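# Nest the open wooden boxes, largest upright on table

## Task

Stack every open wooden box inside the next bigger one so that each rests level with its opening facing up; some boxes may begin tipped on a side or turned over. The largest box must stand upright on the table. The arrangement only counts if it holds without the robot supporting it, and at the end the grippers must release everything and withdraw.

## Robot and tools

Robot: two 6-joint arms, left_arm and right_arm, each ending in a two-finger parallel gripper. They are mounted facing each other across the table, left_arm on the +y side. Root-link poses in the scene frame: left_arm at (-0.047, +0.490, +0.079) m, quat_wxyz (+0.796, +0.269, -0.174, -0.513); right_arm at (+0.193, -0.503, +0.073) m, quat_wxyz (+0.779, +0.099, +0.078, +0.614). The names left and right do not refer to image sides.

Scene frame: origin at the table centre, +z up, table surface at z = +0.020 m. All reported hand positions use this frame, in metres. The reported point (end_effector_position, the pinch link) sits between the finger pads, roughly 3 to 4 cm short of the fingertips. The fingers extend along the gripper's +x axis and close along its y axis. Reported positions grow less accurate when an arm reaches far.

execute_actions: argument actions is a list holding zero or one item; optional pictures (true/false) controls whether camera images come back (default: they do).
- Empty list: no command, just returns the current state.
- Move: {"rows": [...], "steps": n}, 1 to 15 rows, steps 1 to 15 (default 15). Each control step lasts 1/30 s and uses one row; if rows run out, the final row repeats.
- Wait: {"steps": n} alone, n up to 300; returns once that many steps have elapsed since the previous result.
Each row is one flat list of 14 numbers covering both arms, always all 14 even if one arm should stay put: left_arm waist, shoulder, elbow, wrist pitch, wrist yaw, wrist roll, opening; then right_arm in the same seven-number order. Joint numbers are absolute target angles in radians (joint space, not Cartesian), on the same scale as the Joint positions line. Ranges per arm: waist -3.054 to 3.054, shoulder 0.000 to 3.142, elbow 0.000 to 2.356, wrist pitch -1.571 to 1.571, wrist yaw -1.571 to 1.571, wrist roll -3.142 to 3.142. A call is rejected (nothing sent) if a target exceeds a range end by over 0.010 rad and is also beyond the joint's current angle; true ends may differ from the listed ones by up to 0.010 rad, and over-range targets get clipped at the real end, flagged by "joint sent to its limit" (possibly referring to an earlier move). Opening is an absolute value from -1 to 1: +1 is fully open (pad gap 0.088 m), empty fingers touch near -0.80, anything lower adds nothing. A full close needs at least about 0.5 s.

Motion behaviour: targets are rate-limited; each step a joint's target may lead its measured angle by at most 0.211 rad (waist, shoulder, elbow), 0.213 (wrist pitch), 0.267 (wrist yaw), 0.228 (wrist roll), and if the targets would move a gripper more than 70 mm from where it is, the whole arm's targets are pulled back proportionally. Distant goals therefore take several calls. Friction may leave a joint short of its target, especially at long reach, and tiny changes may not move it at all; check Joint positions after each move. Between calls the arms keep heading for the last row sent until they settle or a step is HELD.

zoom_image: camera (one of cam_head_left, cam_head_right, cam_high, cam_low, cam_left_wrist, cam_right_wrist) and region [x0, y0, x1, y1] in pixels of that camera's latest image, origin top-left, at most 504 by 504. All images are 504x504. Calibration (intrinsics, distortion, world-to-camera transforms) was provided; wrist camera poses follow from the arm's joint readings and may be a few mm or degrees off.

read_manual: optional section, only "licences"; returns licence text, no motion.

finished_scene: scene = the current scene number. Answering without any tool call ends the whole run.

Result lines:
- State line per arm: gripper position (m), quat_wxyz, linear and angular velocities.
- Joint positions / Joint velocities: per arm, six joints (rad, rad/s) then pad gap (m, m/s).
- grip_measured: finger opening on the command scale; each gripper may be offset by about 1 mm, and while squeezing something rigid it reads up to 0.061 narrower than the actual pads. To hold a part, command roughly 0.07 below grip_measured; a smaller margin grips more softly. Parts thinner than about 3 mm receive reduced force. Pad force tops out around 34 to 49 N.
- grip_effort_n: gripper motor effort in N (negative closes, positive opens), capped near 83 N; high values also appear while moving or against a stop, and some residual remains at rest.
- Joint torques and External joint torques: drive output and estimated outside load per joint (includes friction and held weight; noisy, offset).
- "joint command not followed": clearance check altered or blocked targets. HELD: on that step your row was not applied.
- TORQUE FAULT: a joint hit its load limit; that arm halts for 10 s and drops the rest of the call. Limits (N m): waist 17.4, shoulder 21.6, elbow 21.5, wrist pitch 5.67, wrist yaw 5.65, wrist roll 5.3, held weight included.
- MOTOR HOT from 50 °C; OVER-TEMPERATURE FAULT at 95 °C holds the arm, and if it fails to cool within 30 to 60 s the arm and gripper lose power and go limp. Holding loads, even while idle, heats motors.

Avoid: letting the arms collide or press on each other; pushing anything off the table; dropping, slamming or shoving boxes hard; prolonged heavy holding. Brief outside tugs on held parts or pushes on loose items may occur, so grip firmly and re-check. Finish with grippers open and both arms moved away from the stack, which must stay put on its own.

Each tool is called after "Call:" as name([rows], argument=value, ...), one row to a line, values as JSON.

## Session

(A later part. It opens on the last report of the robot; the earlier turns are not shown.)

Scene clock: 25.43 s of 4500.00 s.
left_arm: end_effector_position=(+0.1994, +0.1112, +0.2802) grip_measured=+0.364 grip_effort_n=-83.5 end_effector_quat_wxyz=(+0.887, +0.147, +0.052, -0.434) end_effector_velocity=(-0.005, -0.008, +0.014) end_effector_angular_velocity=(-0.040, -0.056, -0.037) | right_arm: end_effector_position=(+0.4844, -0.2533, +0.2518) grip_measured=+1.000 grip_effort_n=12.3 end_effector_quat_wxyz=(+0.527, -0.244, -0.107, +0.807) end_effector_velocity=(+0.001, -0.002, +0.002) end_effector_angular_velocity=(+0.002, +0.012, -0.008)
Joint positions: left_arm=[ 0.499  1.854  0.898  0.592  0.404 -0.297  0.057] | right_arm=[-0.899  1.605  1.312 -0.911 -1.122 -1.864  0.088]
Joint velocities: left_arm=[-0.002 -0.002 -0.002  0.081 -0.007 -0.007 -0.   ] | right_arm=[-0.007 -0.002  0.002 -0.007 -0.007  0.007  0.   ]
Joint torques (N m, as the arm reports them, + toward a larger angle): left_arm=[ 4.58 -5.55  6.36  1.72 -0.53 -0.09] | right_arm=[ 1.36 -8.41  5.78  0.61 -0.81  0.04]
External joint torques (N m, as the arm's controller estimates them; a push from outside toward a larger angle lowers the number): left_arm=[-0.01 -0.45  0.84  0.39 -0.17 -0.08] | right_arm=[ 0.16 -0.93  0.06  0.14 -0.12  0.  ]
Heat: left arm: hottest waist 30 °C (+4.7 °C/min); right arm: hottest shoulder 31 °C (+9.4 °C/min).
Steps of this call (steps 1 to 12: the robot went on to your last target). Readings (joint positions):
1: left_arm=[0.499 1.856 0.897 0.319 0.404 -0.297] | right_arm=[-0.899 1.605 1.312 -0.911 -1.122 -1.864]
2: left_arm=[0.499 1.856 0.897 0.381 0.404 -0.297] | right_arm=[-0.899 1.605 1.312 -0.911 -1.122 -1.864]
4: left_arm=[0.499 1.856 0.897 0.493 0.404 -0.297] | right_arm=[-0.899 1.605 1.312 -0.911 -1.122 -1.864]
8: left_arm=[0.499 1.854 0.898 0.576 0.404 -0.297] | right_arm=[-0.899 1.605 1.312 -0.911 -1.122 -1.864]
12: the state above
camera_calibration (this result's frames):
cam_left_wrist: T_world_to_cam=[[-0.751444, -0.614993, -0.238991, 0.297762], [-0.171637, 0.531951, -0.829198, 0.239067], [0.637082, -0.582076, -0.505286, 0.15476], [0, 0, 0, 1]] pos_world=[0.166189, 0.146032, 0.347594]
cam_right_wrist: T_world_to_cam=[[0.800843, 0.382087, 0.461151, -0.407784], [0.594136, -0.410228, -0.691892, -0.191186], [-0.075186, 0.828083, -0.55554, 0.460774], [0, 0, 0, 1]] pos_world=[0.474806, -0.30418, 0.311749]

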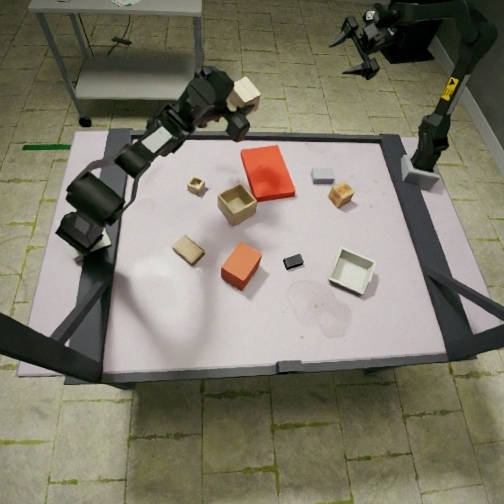

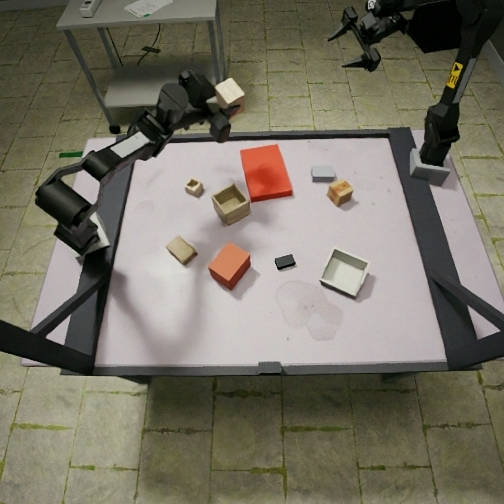

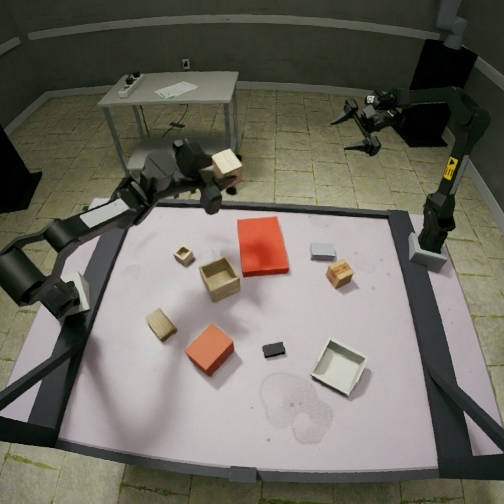

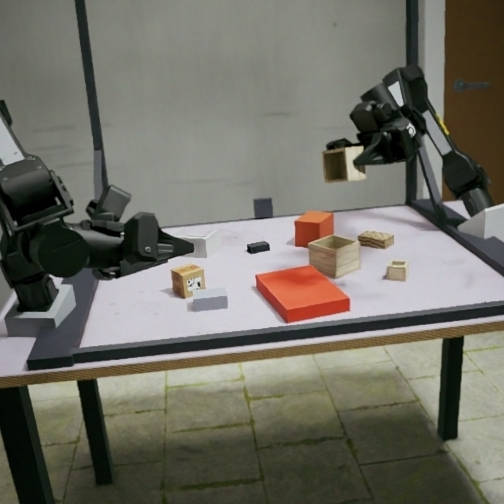

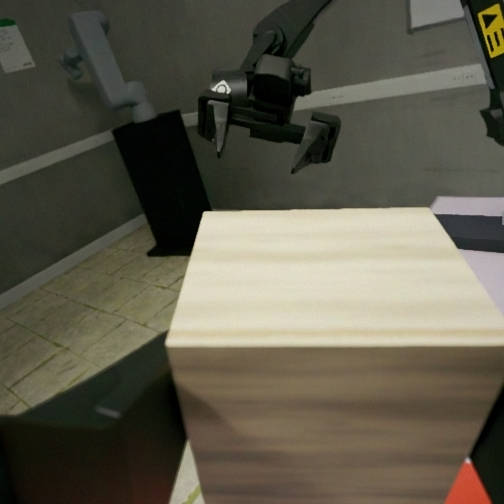

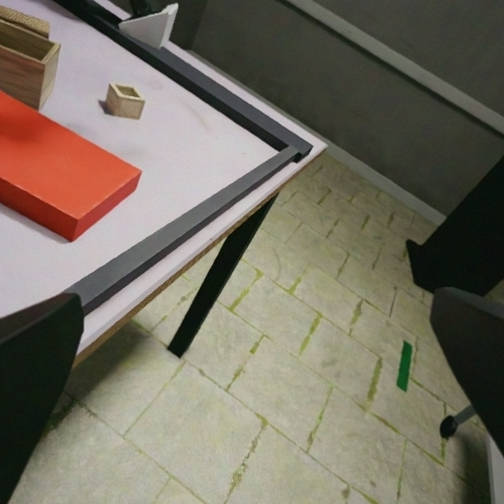

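Call:
execute_actions([
  {"rows":[[0.52,1.9,0.84,0.7,0.4,-0.33,0.2,-0.9,1.6,1.312,-0.911,-1.123,-1.864,1],[0.53,1.94,0.79,0.78,0.39,-0.35,0.2,-0.9,1.6,1.312,-0.911,-1.123,-1.864,1],[0.54,1.98,0.74,0.86,0.39,-0.37,0.2,-0.9,1.6,1.312,-0.911,-1.123,-1.864,1],[0.55,2.02,0.69,0.94,0.38,-0.39,0.2,-0.9,1.6,1.312,-0.911,-1.123,-1.864,1],[0.56,2.06,0.64,1.02,0.38,-0.41,0.2,-0.9,1.6,1.312,-0.911,-1.123,-1.864,1],[0.57,2.1,0.6,1.1,0.37,-0.43,0.2,-0.9,1.6,1.312,-0.911,-1.123,-1.864,1],[0.58,2.14,0.56,1.18,0.36,-0.44,0.2,-0.9,1.6,1.312,-0.911,-1.123,-1.864,1],[0.588,2.18,0.53,1.264,0.355,-0.453,0.2,-0.9,1.6,1.312,-0.911,-1.123,-1.864,1],[0.588,2.2,0.51,1.264,0.355,-0.453,0.2,-0.9,1.6,1.312,-0.911,-1.123,-1.864,1],[0.588,2.23,0.5,1.264,0.355,-0.453,0.2,-0.9,1.6,1.312,-0.911,-1.123,-1.864,1],[0.588,2.26,0.49,1.264,0.355,-0.453,0.2,-0.9,1.6,1.312,-0.911,-1.123,-1.864,1],[0.588,2.29,0.48,1.264,0.355,-0.453,0.2,-0.9,1.6,1.312,-0.911,-1.123,-1.864,1],[0.588,2.32,0.47,1.264,0.355,-0.453,0.2,-0.9,1.6,1.312,-0.911,-1.123,-1.864,1],[0.588,2.34,0.467,1.264,0.355,-0.453,0.2,-0.9,1.6,1.312,-0.911,-1.123,-1.864,1]]},
], pictures=false)

Call:
execute_actions([
  {"steps":20},
])

Call:
zoom_image(camera="cam_low", region=[360, 170, 504, 320])

Scene clock: 27.40 s of 4500.00 s.
left_arm: end_effector_position=(+0.2437, +0.2505, +0.1251) grip_measured=+0.364 grip_effort_n=-83.5 end_effector_quat_wxyz=(+0.929, +0.061, +0.154, -0.332) end_effector_velocity=(-0.012, +0.191, -0.279) end_effector_angular_velocity=(+0.260, +0.631, +0.433) | right_arm: end_effector_position=(+0.4844, -0.2533, +0.2518) grip_measured=+1.000 grip_effort_n=12.3 end_effector_quat_wxyz=(+0.527, -0.244, -0.107, +0.807) end_effector_velocity=(+0.000, -0.000, +0.001) end_effector_angular_velocity=(+0.010, -0.010, +0.006)
Joint positions: left_arm=[ 0.584  2.288  0.488  1.218  0.361 -0.446  0.057] | right_arm=[-0.899  1.605  1.312 -0.911 -1.122 -1.864  0.088]
Joint velocities: left_arm=[-0.002  0.706 -0.339  0.256 -0.022 -0.051  0.   ] | right_arm=[-0.002  0.002  0.002 -0.007 -0.007 -0.022  0.   ]
Joint torques (N m, as the arm reports them, + toward a larger angle): left_arm=[ 4.09 -5.89  4.62  2.5  -0.49 -0.1 ] | right_arm=[ 1.26 -8.54  5.67  0.62 -0.81  0.05]
External joint torques (N m, as the arm's controller estimates them; a push from outside toward a larger angle lowers the number): left_arm=[ 0.41  1.35  0.01  0.4  -0.18 -0.12] | right_arm=[ 0.02 -1.09 -0.03  0.15 -0.11  0.02]
Heat: left arm: hottest waist 30 °C (+4.4 °C/min); right arm: hottest shoulder 31 °C (+8.8 °C/min).
Steps of this call (steps 1 to 30: the robot went on to your last target; steps 31 to 44: nothing new was sent; steps 45 to 59: all 15 steps of this action). Readings (joint positions):
45: left_arm=[0.499 1.857 0.893 0.612 0.404 -0.303] | right_arm=[-0.899 1.605 1.312 -0.911 -1.122 -1.864]
46: left_arm=[0.502 1.868 0.877 0.662 0.404 -0.314] | right_arm=[-0.899 1.605 1.312 -0.911 -1.122 -1.864]
48: left_arm=[0.514 1.906 0.824 0.782 0.399 -0.342] | right_arm=[-0.899 1.605 1.312 -0.911 -1.122 -1.864]
52: left_arm=[0.548 2.029 0.684 0.937 0.381 -0.395] | right_arm=[-0.899 1.605 1.312 -0.911 -1.122 -1.864]
59: the state above

Scene clock: 28.07 s of 4500.00 s.
left_arm: end_effector_position=(+0.2425, +0.2586, +0.1138) grip_measured=+0.364 grip_effort_n=-83.5 end_effector_quat_wxyz=(+0.929, +0.059, +0.162, -0.327) end_effector_velocity=(-0.003, -0.002, -0.003) end_effector_angular_velocity=(+0.012, +0.007, -0.011) | right_arm: end_effector_position=(+0.4844, -0.2533, +0.2518) grip_measured=+1.000 grip_effort_n=12.3 end_effector_quat_wxyz=(+0.527, -0.244, -0.107, +0.807) end_effector_velocity=(-0.001, -0.001, +0.001) end_effector_angular_velocity=(+0.006, +0.003, +0.002)
Joint positions: left_arm=[ 0.584  2.33   0.468  1.261  0.359 -0.45   0.057] | right_arm=[-0.899  1.605  1.312 -0.911 -1.122 -1.864  0.088]
Joint velocities: left_arm=[-0.007 -0.002 -0.002 -0.007  0.007  0.007 -0.   ] | right_arm=[-0.002 -0.002 -0.002 -0.007 -0.007 -0.007  0.   ]
Joint torques (N m, as the arm reports them, + toward a larger angle): left_arm=[ 4.04 -4.04  3.24  1.91 -0.49 -0.08] | right_arm=[ 1.13 -8.57  5.66  0.61 -0.81  0.08]
External joint torques (N m, as the arm's controller estimates them; a push from outside toward a larger angle lowers the number): left_arm=[ 0.34  1.33  0.13  0.42 -0.18 -0.09] | right_arm=[-0.15 -1.07 -0.06  0.14 -0.11  0.05]
Heat: left arm: hottest waist 30 °C (+4.3 °C/min); right arm: hottest shoulder 31 °C (+8.6 °C/min).
Steps of this call (steps 1 to 20: the robot went on to your last target). Readings (joint positions):
1: left_arm=[0.584 2.308 0.478 1.227 0.361 -0.448] | right_arm=[-0.899 1.605 1.312 -0.911 -1.122 -1.864]
2: left_arm=[0.584 2.320 0.472 1.236 0.361 -0.449] | right_arm=[-0.899 1.605 1.312 -0.911 -1.122 -1.864]
4: left_arm=[0.584 2.328 0.468 1.251 0.360 -0.450] | right_arm=[-0.899 1.605 1.312 -0.911 -1.122 -1.864]
8: left_arm=[0.584 2.329 0.468 1.260 0.359 -0.450] | right_arm=[-0.899 1.605 1.312 -0.911 -1.122 -1.864]
20: the state above
camera_calibration (this result's frames):
cam_left_wrist: T_world_to_cam=[[-0.589672, -0.806945, -0.0335695, 0.368077], [-0.491002, 0.391179, -0.778393, 0.138233], [0.641252, -0.442514, -0.626879, 0.105771], [0, 0, 0, 1]] pos_world=[0.217091, 0.289749, 0.186261]
cam_right_wrist: T_world_to_cam=[[0.800843, 0.382087, 0.461151, -0.407784], [0.594136, -0.410228, -0.691892, -0.191186], [-0.075186, 0.828083, -0.55554, 0.460774], [0, 0, 0, 1]] pos_world=[0.474806, -0.30418, 0.311749]

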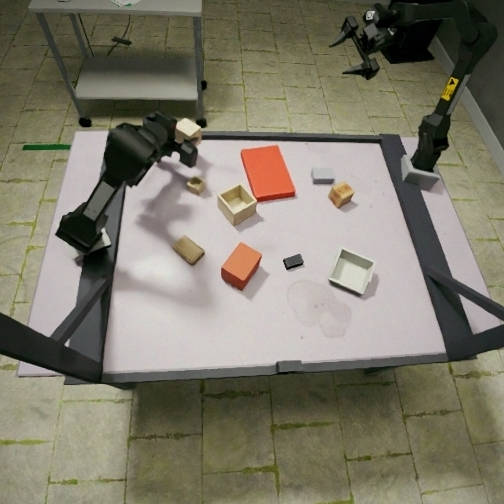

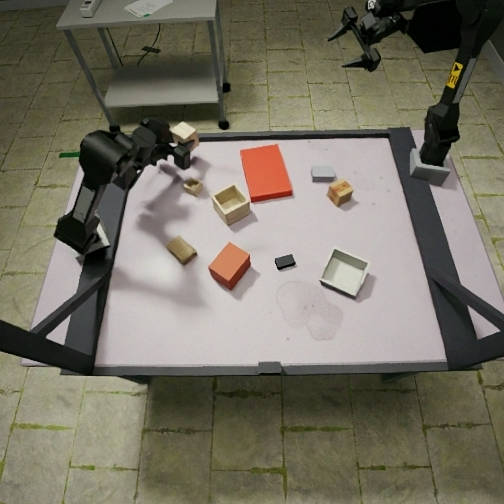

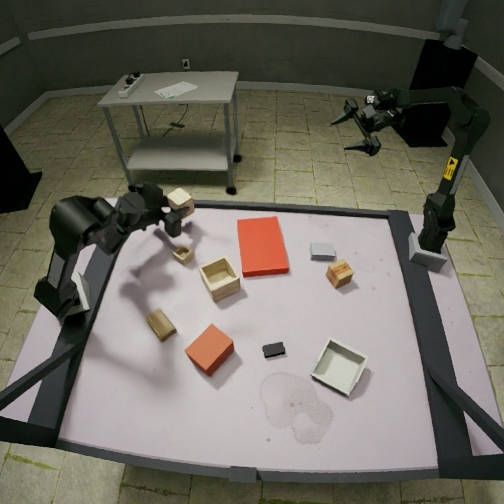

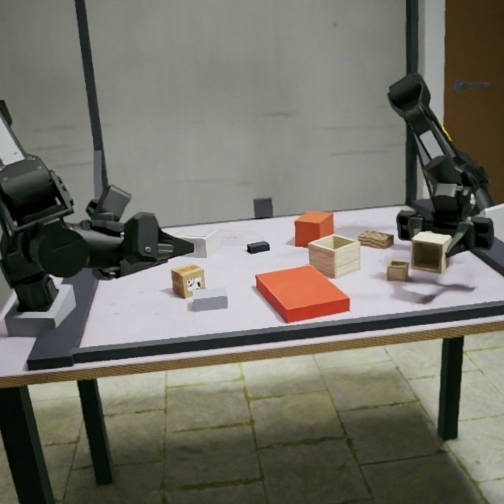

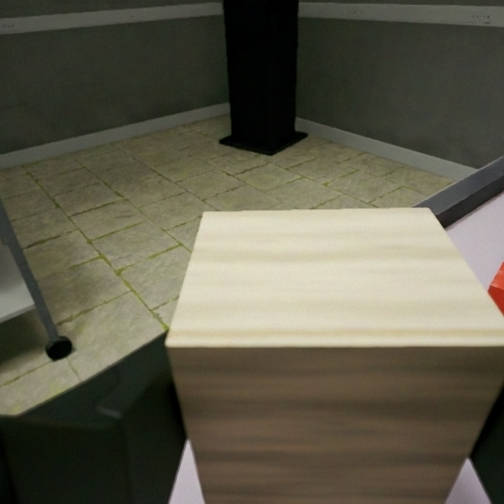

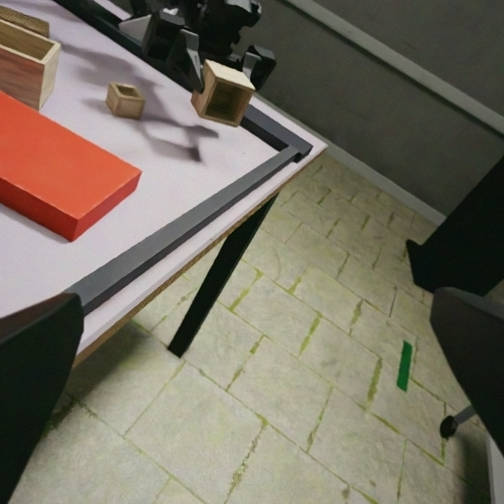

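Region (360, 170, 504, 320) of cam_low's 504x504 image, scaled by 3.360, with more detail than that image has; it fills the left 484 columns of this view, and the rest is white.

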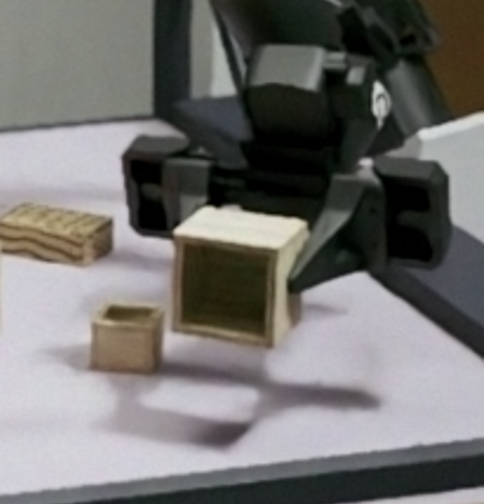

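Call:
execute_actions([
  {"rows":[[0.57,2.37,0.469,1.3,0.345,-0.462,0.2,-0.9,1.6,1.312,-0.911,-1.123,-1.864,1],[0.57,2.37,0.469,1.3,0.345,-0.462,0.2,-0.9,1.6,1.312,-0.911,-1.123,-1.864,1],[0.555,2.41,0.471,1.34,0.33,-0.47,0.2,-0.9,1.6,1.312,-0.911,-1.123,-1.864,1],[0.555,2.41,0.471,1.34,0.33,-0.47,0.2,-0.9,1.6,1.312,-0.911,-1.123,-1.864,1],[0.54,2.45,0.473,1.38,0.315,-0.48,0.2,-0.9,1.6,1.312,-0.911,-1.123,-1.864,1],[0.54,2.45,0.473,1.38,0.315,-0.48,0.2,-0.9,1.6,1.312,-0.911,-1.123,-1.864,1],[0.523,2.489,0.475,1.418,0.301,-0.492,0.2,-0.9,1.6,1.312,-0.911,-1.123,-1.864,1]]},
], pictures=false)

Call:
execute_actions([
  {"steps":10},
])

Call:
zoom_image(camera="cam_low", region=[360, 170, 504, 320])

Call:
zoom_image(camera="cam_right_wrist", region=[130, 20, 310, 180])

Scene clock: 30.90 s of 4500.00 s.
left_arm: end_effector_position=(+0.2429, +0.2609, +0.0836) grip_measured=+0.364 grip_effort_n=-83.5 end_effector_quat_wxyz=(+0.930, +0.058, +0.165, -0.323) end_effector_velocity=(-0.001, -0.002, +0.002) end_effector_angular_velocity=(-0.020, -0.002, -0.001) | right_arm: end_effector_position=(+0.4844, -0.2533, +0.2518) grip_measured=+1.000 grip_effort_n=12.8 end_effector_quat_wxyz=(+0.527, -0.244, -0.107, +0.807) end_effector_velocity=(-0.003, -0.003, -0.001) end_effector_angular_velocity=(-0.004, +0.021, +0.000)
Joint positions: left_arm=[ 0.524  2.478  0.469  1.413  0.306 -0.489  0.057] | right_arm=[-0.899  1.605  1.312 -0.911 -1.122 -1.864  0.088]
Joint velocities: left_arm=[-0.007  0.002 -0.002  0.022 -0.007 -0.022 -0.   ] | right_arm=[-0.007 -0.002 -0.007 -0.022 -0.007 -0.007  0.   ]
Joint torques (N m, as the arm reports them, + toward a larger angle): left_arm=[ 3.74 -4.07  3.21  1.86 -0.49 -0.07] | right_arm=[ 1.3  -8.49  5.81  0.64 -0.78  0.02]
External joint torques (N m, as the arm's controller estimates them; a push from outside toward a larger angle lowers the number): left_arm=[-0.05  1.38  0.98  0.4  -0.17 -0.07] | right_arm=[ 0.1  -1.06  0.15  0.18 -0.1  -0.01]
Heat: left arm: hottest waist 30 °C (+3.9 °C/min); right arm: hottest shoulder 32 °C (+9.7 °C/min).
Steps of this call (steps 1 to 15: the robot went on to your last target; steps 16 to 70: nothing new was sent; steps 71 to 85: all 15 steps of this action). Readings (joint positions):
71: left_arm=[0.583 2.335 0.468 1.268 0.357 -0.452] | right_arm=[-0.899 1.605 1.312 -0.911 -1.122 -1.864]
72: left_arm=[0.581 2.341 0.468 1.281 0.354 -0.455] | right_arm=[-0.899 1.605 1.312 -0.911 -1.122 -1.864]
74: left_arm=[0.571 2.367 0.468 1.310 0.345 -0.461] | right_arm=[-0.899 1.605 1.312 -0.911 -1.122 -1.864]
78: left_arm=[0.541 2.441 0.468 1.379 0.319 -0.479] | right_arm=[-0.899 1.605 1.312 -0.911 -1.122 -1.864]
85: the state above

Scene clock: 31.23 s of 4500.00 s.
left_arm: end_effector_position=(+0.2430, +0.2610, +0.0835) grip_measured=+0.364 grip_effort_n=-83.5 end_effector_quat_wxyz=(+0.930, +0.058, +0.165, -0.323) end_effector_velocity=(-0.000, +0.001, -0.001) end_effector_angular_velocity=(+0.009, -0.002, +0.005) | right_arm: end_effector_position=(+0.4844, -0.2533, +0.2518) grip_measured=+1.000 grip_effort_n=12.3 end_effector_quat_wxyz=(+0.527, -0.244, -0.107, +0.807) end_effector_velocity=(-0.000, -0.002, -0.004) end_effector_angular_velocity=(-0.018, +0.020, -0.008)
Joint positions: left_arm=[ 0.524  2.479  0.469  1.415  0.306 -0.489  0.057] | right_arm=[-0.899  1.605  1.312 -0.911 -1.122 -1.864  0.088]
Joint velocities: left_arm=[-0.002 -0.002 -0.002 -0.007 -0.007  0.007 -0.   ] | right_arm=[-0.007  0.002 -0.007 -0.007  0.007  0.007  0.   ]
Joint torques (N m, as the arm reports them, + toward a larger angle): left_arm=[ 3.72 -4.14  3.22  1.9  -0.51 -0.08] | right_arm=[ 1.35 -8.56  5.53  0.63 -0.81  0.07]
External joint torques (N m, as the arm's controller estimates them; a push from outside toward a larger angle lowers the number): left_arm=[-0.14  1.37  0.96  0.43 -0.18 -0.09] | right_arm=[ 0.15 -1.19 -0.1   0.17 -0.13  0.03]
Heat: left arm: hottest waist 30 °C (+3.8 °C/min); right arm: hottest shoulder 32 °C (+9.6 °C/min).
Steps of this call (steps 1 to 10: the robot went on to your last target). Readings (joint positions):
1: left_arm=[0.524 2.478 0.469 1.414 0.306 -0.489] | right_arm=[-0.899 1.605 1.312 -0.911 -1.122 -1.864]
2: left_arm=[0.524 2.478 0.469 1.414 0.306 -0.489] | right_arm=[-0.899 1.605 1.312 -0.911 -1.122 -1.864]
4: left_arm=[0.524 2.479 0.469 1.414 0.306 -0.489] | right_arm=[-0.899 1.605 1.312 -0.911 -1.122 -1.864]
8: left_arm=[0.524 2.479 0.469 1.415 0.306 -0.489] | right_arm=[-0.899 1.605 1.312 -0.911 -1.122 -1.864]
10: the state above
camera_calibration (this result's frames):
cam_left_wrist: T_world_to_cam=[[-0.583129, -0.811793, -0.0308701, 0.368759], [-0.497505, 0.386893, -0.776404, 0.11642], [0.642222, -0.437386, -0.629479, 0.0862201], [0, 0, 0, 1]] pos_world=[0.217581, 0.292025, 0.156046]
cam_right_wrist: T_world_to_cam=[[0.800843, 0.382087, 0.461151, -0.407784], [0.594136, -0.410228, -0.691892, -0.191186], [-0.075186, 0.828083, -0.55554, 0.460774], [0, 0, 0, 1]] pos_world=[0.474806, -0.30418, 0.311749]

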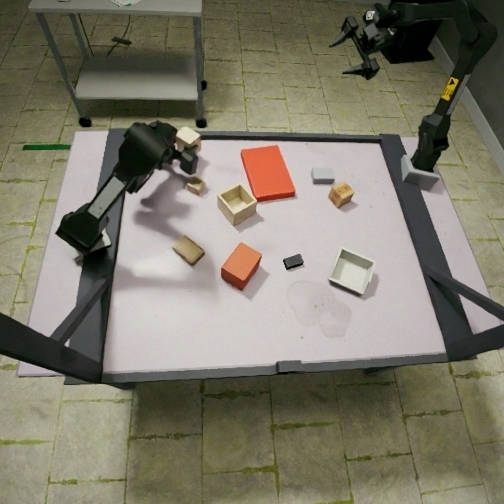

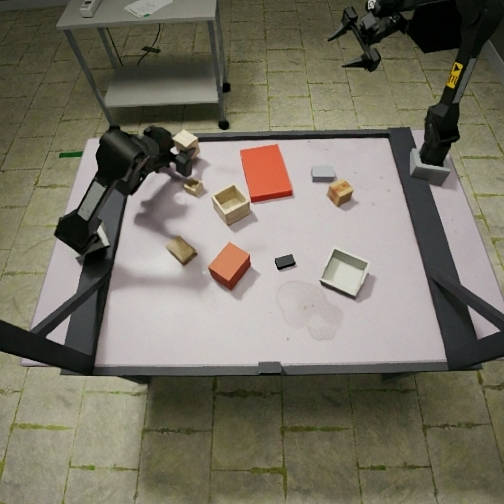

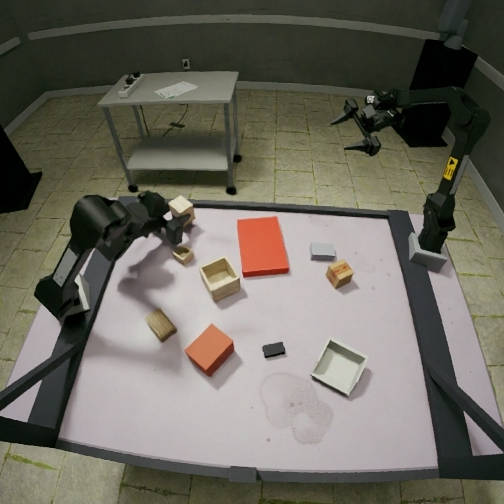

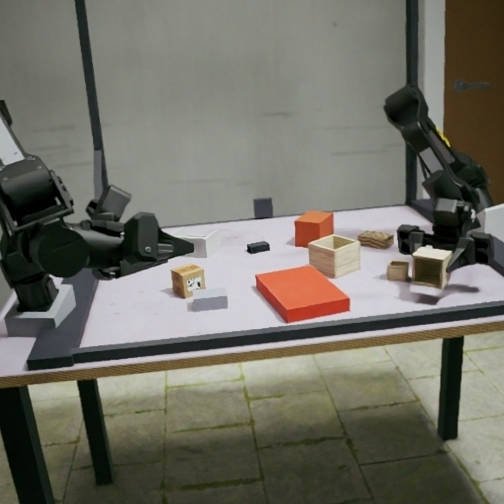

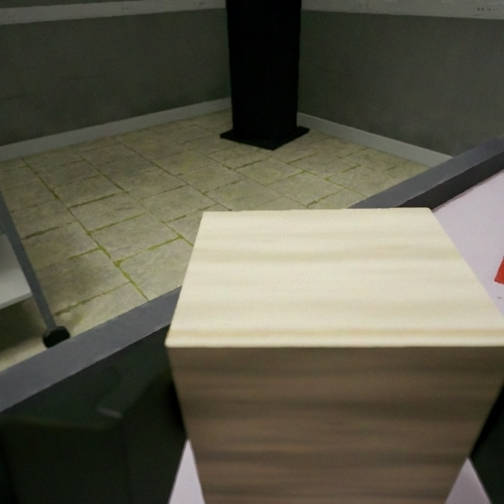

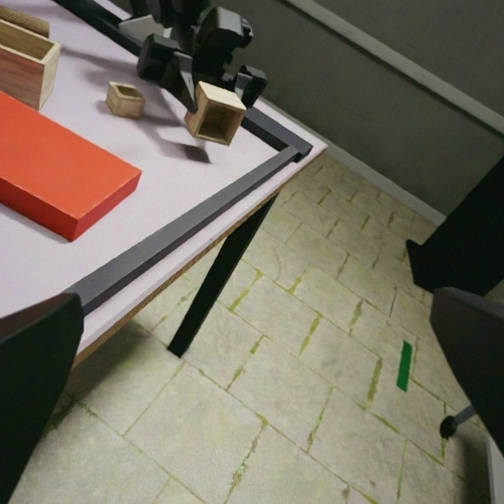

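Region (360, 170, 504, 320) of cam_low's 504x504 image, scaled by 3.360, with more detail than that image has; it fills the left 484 columns of this view, and the rest is white.

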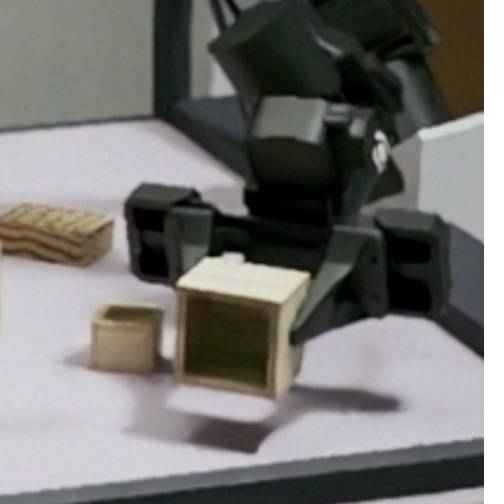

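Region (130, 20, 310, 180) of cam_right_wrist's 504x504 image, scaled by 2.800, with more detail than that image has.

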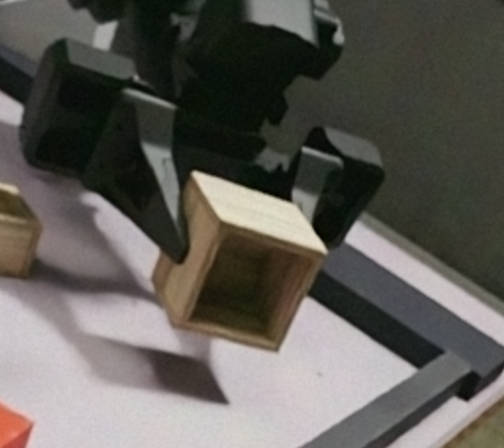

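Call:
execute_actions([
  {"rows":[[0.51,2.52,0.477,1.445,0.29,-0.5,0.2,-0.9,1.6,1.312,-0.911,-1.123,-1.864,1],[0.51,2.52,0.477,1.445,0.29,-0.5,0.2,-0.9,1.6,1.312,-0.911,-1.123,-1.864,1],[0.5,2.545,0.479,1.47,0.28,-0.505,0.2,-0.9,1.6,1.312,-0.911,-1.123,-1.864,1],[0.5,2.545,0.479,1.47,0.28,-0.505,0.2,-0.9,1.6,1.312,-0.911,-1.123,-1.864,1],[0.488,2.568,0.48,1.495,0.272,-0.512,0.2,-0.9,1.6,1.312,-0.911,-1.123,-1.864,1]]},
])

Call:
zoom_image(camera="cam_low", region=[380, 220, 480, 320])

Scene clock: 32.47 s of 4500.00 s.
left_arm: end_effector_position=(+0.2421, +0.2622, +0.0673) grip_measured=+0.364 grip_effort_n=-83.5 end_effector_quat_wxyz=(+0.930, +0.058, +0.166, -0.322) end_effector_velocity=(-0.002, +0.002, -0.003) end_effector_angular_velocity=(-0.009, +0.016, +0.012) | right_arm: end_effector_position=(+0.4844, -0.2533, +0.2518) grip_measured=+1.000 grip_effort_n=12.3 end_effector_quat_wxyz=(+0.527, -0.244, -0.107, +0.807) end_effector_velocity=(+0.002, -0.000, +0.002) end_effector_angular_velocity=(+0.018, -0.028, +0.003)
Joint positions: left_arm=[ 0.489  2.558  0.474  1.491  0.277 -0.509  0.057] | right_arm=[-0.899  1.605  1.312 -0.911 -1.122 -1.864  0.088]
Joint velocities: left_arm=[-0.007  0.007 -0.007  0.007 -0.007 -0.022 -0.   ] | right_arm=[-0.002 -0.002  0.002  0.007 -0.007 -0.022  0.   ]
Joint torques (N m, as the arm reports them, + toward a larger angle): left_arm=[ 3.78 -4.09  2.64  1.85 -0.55 -0.03] | right_arm=[ 1.2  -8.67  5.76  0.6  -0.82  0.02]
External joint torques (N m, as the arm's controller estimates them; a push from outside toward a larger angle lowers the number): left_arm=[-0.1   1.49  0.83  0.39 -0.21 -0.04] | right_arm=[-0.03 -1.2   0.07  0.13 -0.13 -0.01]
Heat: left arm: hottest waist 30 °C (+3.7 °C/min); right arm: hottest shoulder 32 °C (+9.2 °C/min).
Steps of this call (steps 1 to 15: the robot went on to your last target; steps 16 to 22: nothing new was sent; steps 23 to 37: all 15 steps of this action). Readings (joint positions):
23: left_arm=[0.523 2.483 0.469 1.420 0.303 -0.491] | right_arm=[-0.899 1.605 1.312 -0.911 -1.122 -1.864]
24: left_arm=[0.521 2.491 0.470 1.432 0.300 -0.493] | right_arm=[-0.899 1.605 1.312 -0.911 -1.122 -1.864]
26: left_arm=[0.512 2.511 0.473 1.449 0.292 -0.498] | right_arm=[-0.899 1.605 1.312 -0.911 -1.122 -1.864]
30: left_arm=[0.492 2.551 0.473 1.479 0.281 -0.507] | right_arm=[-0.899 1.605 1.312 -0.911 -1.122 -1.864]
37: the state above
camera_calibration (this result's frames):
cam_left_wrist: T_world_to_cam=[[-0.582315, -0.812367, -0.031134, 0.368629], [-0.499649, 0.387839, -0.774553, 0.103076], [0.641296, -0.435477, -0.631742, 0.0769109], [0, 0, 0, 1]] pos_world=[0.216837, 0.292978, 0.139903]
cam_right_wrist: T_world_to_cam=[[0.800843, 0.382087, 0.461151, -0.407784], [0.594136, -0.410228, -0.691892, -0.191186], [-0.075186, 0.828083, -0.55554, 0.460774], [0, 0, 0, 1]] pos_world=[0.474806, -0.30418, 0.311749]

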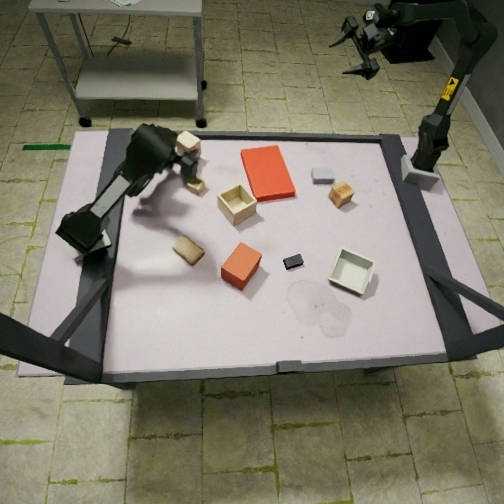

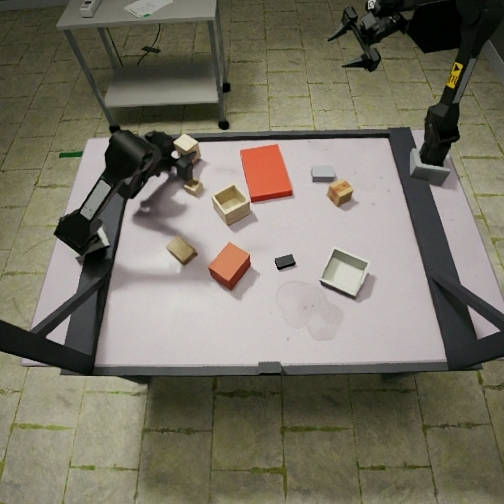

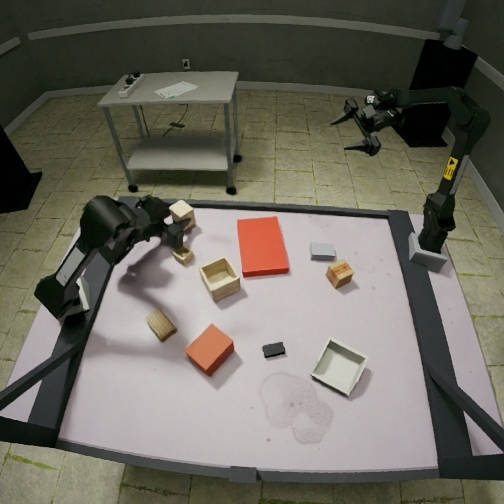

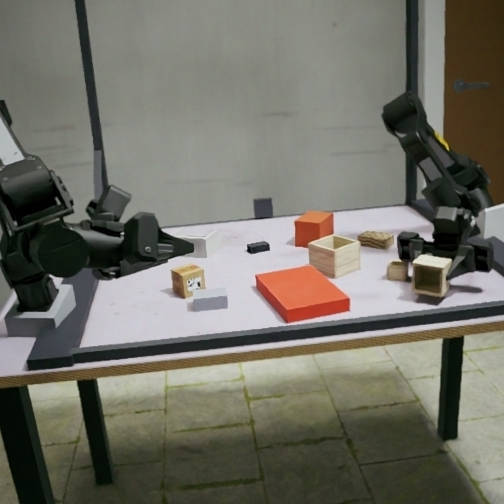

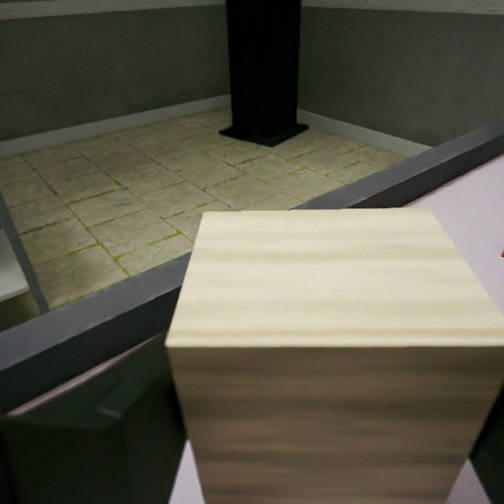

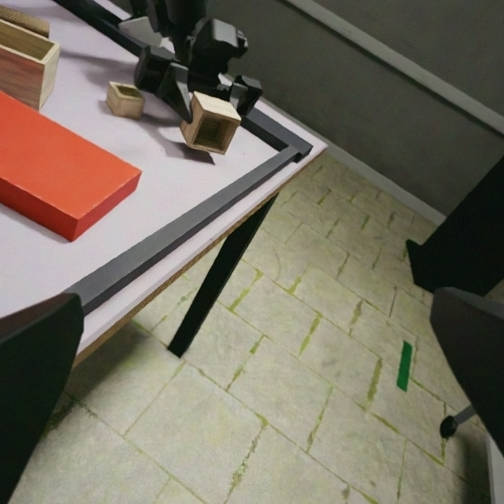

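Region (380, 220, 480, 320) of cam_low's 504x504 image, scaled by 5.040, with more detail than that image has.

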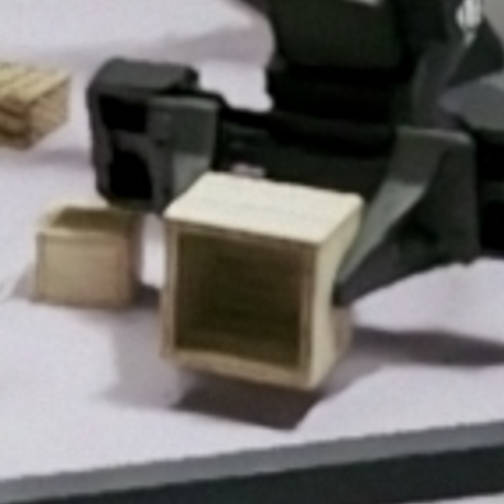

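Call:
execute_actions([
  {"rows":[[0.48,2.59,0.482,1.515,0.265,-0.517,0.2,-0.9,1.6,1.312,-0.911,-1.123,-1.864,1],[0.48,2.59,0.482,1.515,0.265,-0.517,0.2,-0.9,1.6,1.312,-0.911,-1.123,-1.864,1],[0.47,2.61,0.484,1.535,0.257,-0.523,0.2,-0.9,1.6,1.312,-0.911,-1.123,-1.864,1]]},
])

Call:
zoom_image(camera="cam_low", region=[380, 220, 480, 320])

Call:
zoom_image(camera="cam_right_wrist", region=[80, 20, 280, 180])

Scene clock: 33.80 s of 4500.00 s.
left_arm: end_effector_position=(+0.2419, +0.2629, +0.0593) grip_measured=+0.364 grip_effort_n=-83.5 end_effector_quat_wxyz=(+0.930, +0.057, +0.166, -0.322) end_effector_velocity=(+0.001, +0.003, -0.001) end_effector_angular_velocity=(+0.011, -0.008, +0.020) | right_arm: end_effector_position=(+0.4844, -0.2533, +0.2518) grip_measured=+1.000 grip_effort_n=12.8 end_effector_quat_wxyz=(+0.527, -0.244, -0.107, +0.807) end_effector_velocity=(-0.004, -0.002, -0.001) end_effector_angular_velocity=(-0.007, +0.034, +0.001)
Joint positions: left_arm=[ 0.471  2.6    0.478  1.532  0.262 -0.521  0.057] | right_arm=[-0.899  1.605  1.312 -0.911 -1.122 -1.864  0.088]
Joint velocities: left_arm=[-0.002  0.002 -0.002 -0.007 -0.022  0.007 -0.   ] | right_arm=[-0.002 -0.002 -0.007 -0.022 -0.007  0.007  0.   ]
Joint torques (N m, as the arm reports them, + toward a larger angle): left_arm=[ 3.77 -4.33  2.44  1.86 -0.51 -0.04] | right_arm=[ 1.25 -8.46  5.78  0.58 -0.79  0.07]
External joint torques (N m, as the arm's controller estimates them; a push from outside toward a larger angle lowers the number): left_arm=[-0.13  1.3   0.81  0.4  -0.17 -0.05] | right_arm=[-0.02 -1.02  0.15  0.14 -0.1   0.03]
Heat: left arm: hottest waist 30 °C (+3.6 °C/min); right arm: hottest shoulder 32 °C (+8.9 °C/min).
Steps of this call (steps 1 to 15: the robot went on to your last target; steps 16 to 25: nothing new was sent; steps 26 to 40: all 15 steps of this action). Readings (joint positions):
26: left_arm=[0.489 2.561 0.474 1.496 0.275 -0.510] | right_arm=[-0.899 1.605 1.312 -0.911 -1.122 -1.864]
27: left_arm=[0.487 2.566 0.475 1.504 0.273 -0.511] | right_arm=[-0.899 1.605 1.312 -0.911 -1.122 -1.864]
29: left_arm=[0.481 2.581 0.478 1.518 0.267 -0.516] | right_arm=[-0.899 1.605 1.312 -0.911 -1.122 -1.864]
33: left_arm=[0.473 2.598 0.478 1.528 0.263 -0.521] | right_arm=[-0.899 1.605 1.312 -0.911 -1.122 -1.864]
40: the state above
camera_calibration (this result's frames):
cam_left_wrist: T_world_to_cam=[[-0.581608, -0.812937, -0.0294271, 0.368714], [-0.500207, 0.385927, -0.775147, 0.0971464], [0.641503, -0.436112, -0.631095, 0.0724346], [0, 0, 0, 1]] pos_world=[0.216573, 0.293839, 0.131866]
cam_right_wrist: T_world_to_cam=[[0.800843, 0.382087, 0.461151, -0.407784], [0.594136, -0.410228, -0.691892, -0.191186], [-0.075186, 0.828083, -0.55554, 0.460774], [0, 0, 0, 1]] pos_world=[0.474806, -0.30418, 0.311749]

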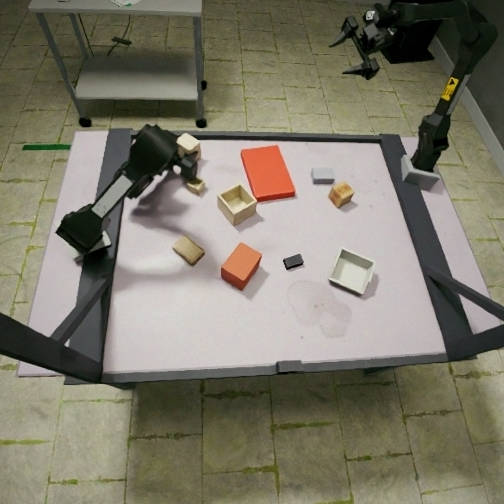

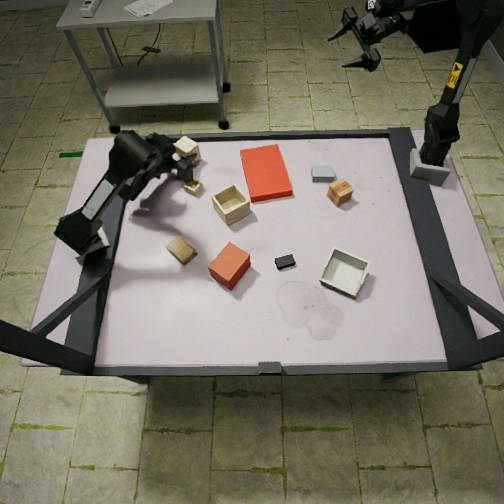

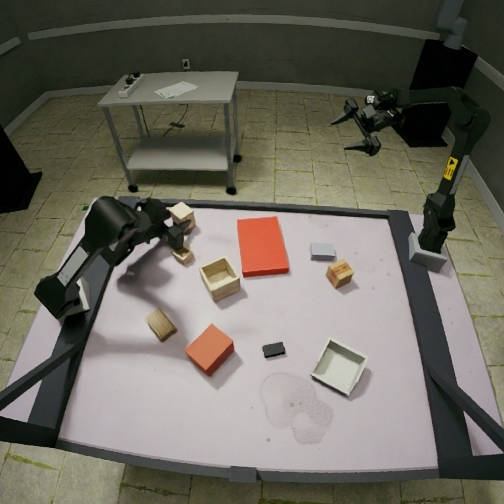

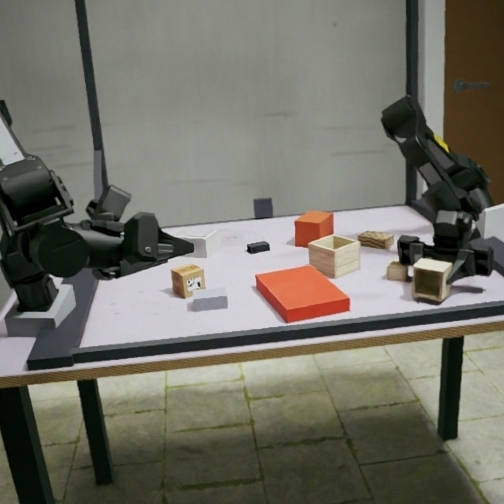

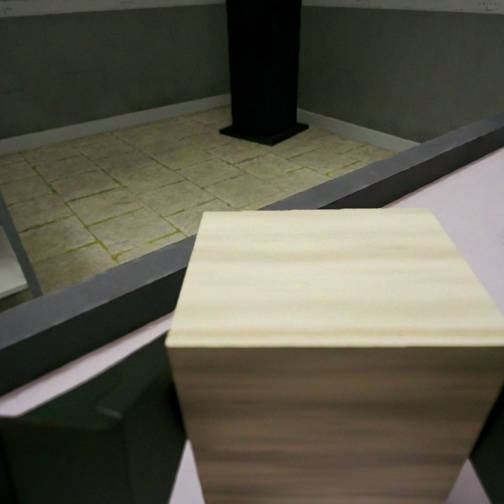

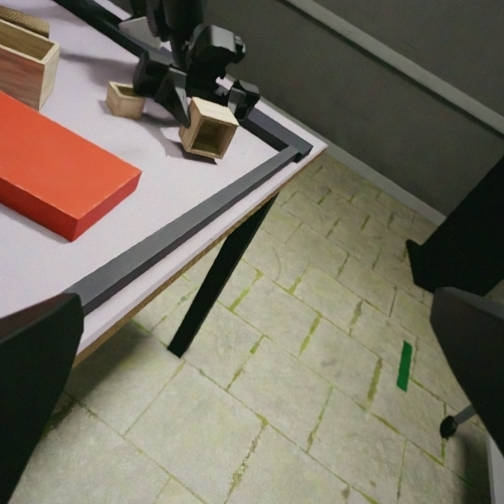

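Region (380, 220, 480, 320) of cam_low's 504x504 image, scaled by 5.040, with more detail than that image has.

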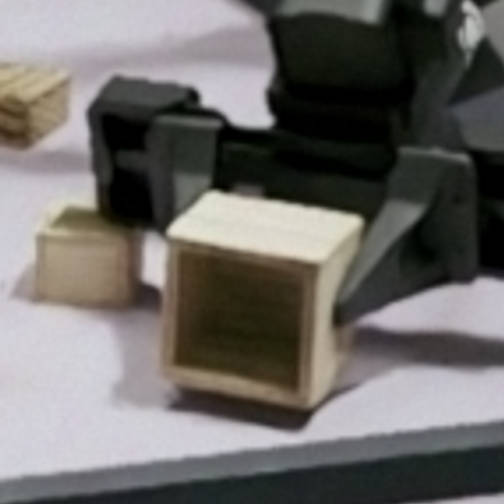

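Region (80, 20, 280, 180) of cam_right_wrist's 504x504 image, scaled by 2.520, with more detail than that image has; it fills the top 403 rows of this view, and the rest is white.

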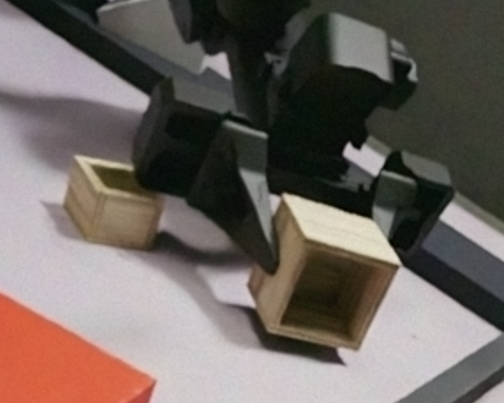

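Call:
execute_actions([
  {"rows":[[0.49,2.63,0.49,1.545,0.275,-0.51,0.2,-0.9,1.6,1.312,-0.911,-1.123,-1.864,1],[0.49,2.63,0.49,1.545,0.275,-0.51,0.2,-0.9,1.6,1.312,-0.911,-1.123,-1.864,1],[0.502,2.658,0.497,1.562,0.288,-0.5,0.2,-0.9,1.6,1.312,-0.911,-1.123,-1.864,1]]},
])

Call:
zoom_image(camera="cam_low", region=[380, 220, 480, 320])

Scene clock: 35.93 s of 4500.00 s.
left_arm: end_effector_position=(+0.2490, +0.2701, +0.0589) grip_measured=+0.364 grip_effort_n=-83.5 end_effector_quat_wxyz=(+0.931, +0.053, +0.162, -0.322) end_effector_velocity=(-0.000, +0.000, +0.000) end_effector_angular_velocity=(-0.006, -0.001, +0.005) | right_arm: end_effector_position=(+0.4844, -0.2533, +0.2518) grip_measured=+1.000 grip_effort_n=13.3 end_effector_quat_wxyz=(+0.527, -0.244, -0.107, +0.807) end_effector_velocity=(-0.003, -0.003, -0.001) end_effector_angular_velocity=(-0.004, +0.021, +0.000)
Joint positions: left_arm=[ 0.505  2.642  0.493  1.565  0.285 -0.511  0.057] | right_arm=[-0.899  1.605  1.312 -0.911 -1.122 -1.864  0.088]
Joint velocities: left_arm=[-0.002  0.002 -0.002  0.007 -0.007 -0.007 -0.   ] | right_arm=[-0.007 -0.002 -0.007 -0.022 -0.007 -0.007  0.   ]
Joint torques (N m, as the arm reports them, + toward a larger angle): left_arm=[ 3.6  -3.68  2.18  1.39 -0.2   0.33] | right_arm=[ 1.11 -8.62  5.71  0.59 -0.8   0.05]
External joint torques (N m, as the arm's controller estimates them; a push from outside toward a larger angle lowers the number): left_arm=[-0.25  2.09  0.56 -0.1   0.13  0.32] | right_arm=[-0.13 -1.2   0.07  0.14 -0.12  0.01]
Heat: left arm: hottest waist 30 °C (+3.3 °C/min); right arm: hottest shoulder 32 °C (+8.3 °C/min).
Steps of this call (steps 1 to 15: the robot went on to your last target; steps 16 to 49: nothing new was sent; steps 50 to 64: all 15 steps of this action). Readings (joint positions):
50: left_arm=[0.472 2.602 0.479 1.535 0.262 -0.521] | right_arm=[-0.899 1.605 1.312 -0.911 -1.122 -1.864]
51: left_arm=[0.474 2.607 0.481 1.540 0.265 -0.520] | right_arm=[-0.899 1.605 1.312 -0.911 -1.122 -1.864]
53: left_arm=[0.486 2.623 0.487 1.554 0.275 -0.517] | right_arm=[-0.899 1.605 1.312 -0.911 -1.122 -1.864]
57: left_arm=[0.503 2.639 0.492 1.562 0.282 -0.513] | right_arm=[-0.899 1.605 1.312 -0.911 -1.122 -1.864]
64: the state above
camera_calibration (this result's frames):
cam_left_wrist: T_world_to_cam=[[-0.58045, -0.81397, -0.0230387, 0.37833], [-0.496709, 0.376344, -0.782077, 0.0997576], [0.645258, -0.442514, -0.622755, 0.0710967], [0, 0, 0, 1]] pos_world=[0.223276, 0.301867, 0.13101]
cam_right_wrist: T_world_to_cam=[[0.800843, 0.382087, 0.461151, -0.407784], [0.594136, -0.410228, -0.691892, -0.191186], [-0.075186, 0.828083, -0.55554, 0.460774], [0, 0, 0, 1]] pos_world=[0.474806, -0.30418, 0.311749]

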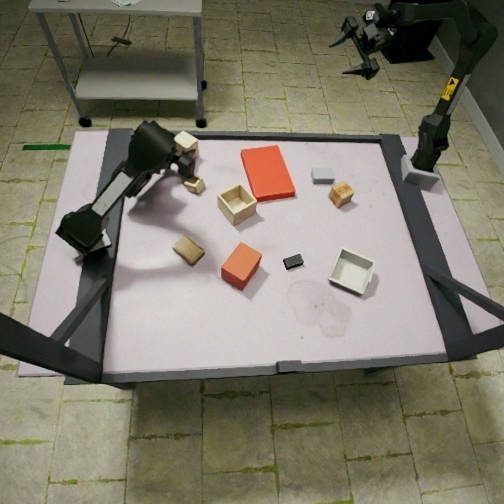

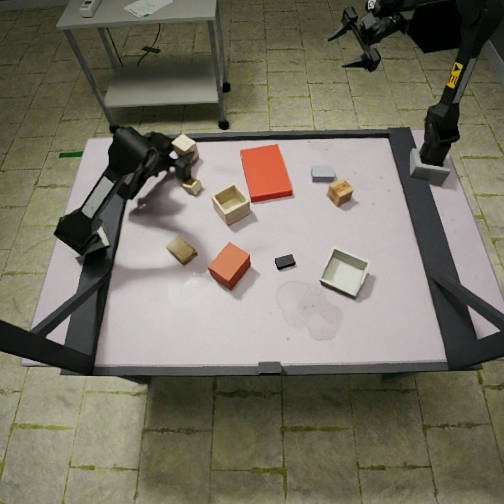

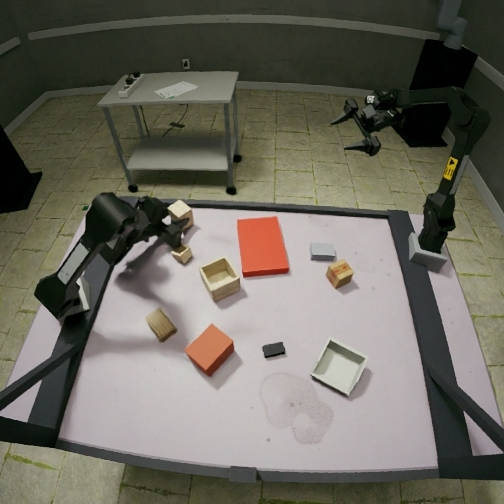

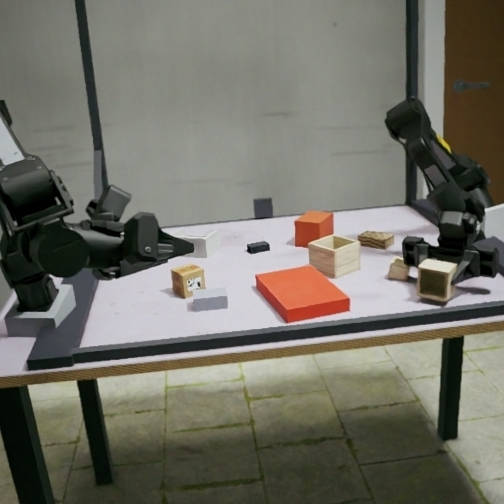

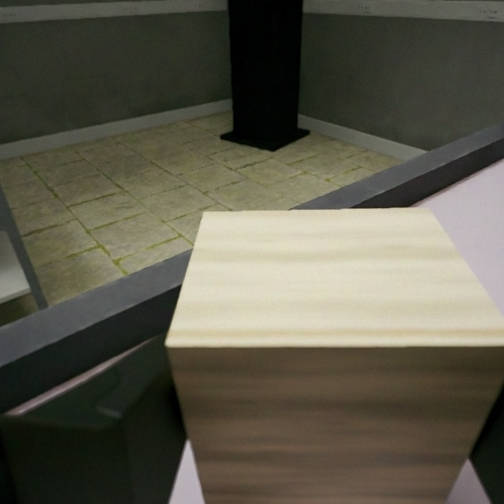

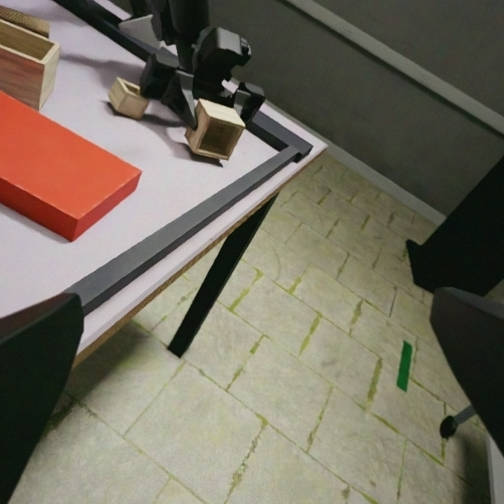

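Region (380, 220, 480, 320) of cam_low's 504x504 image, scaled by 5.040, with more detail than that image has.

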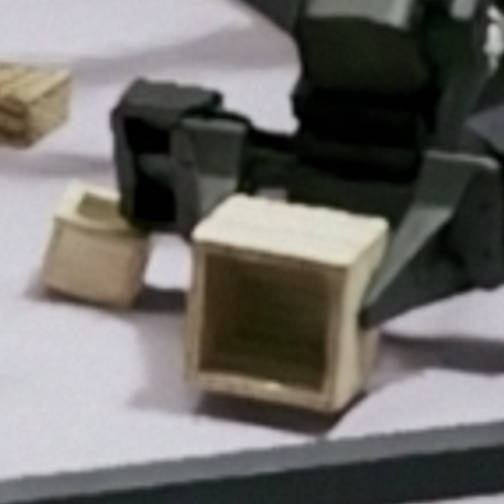

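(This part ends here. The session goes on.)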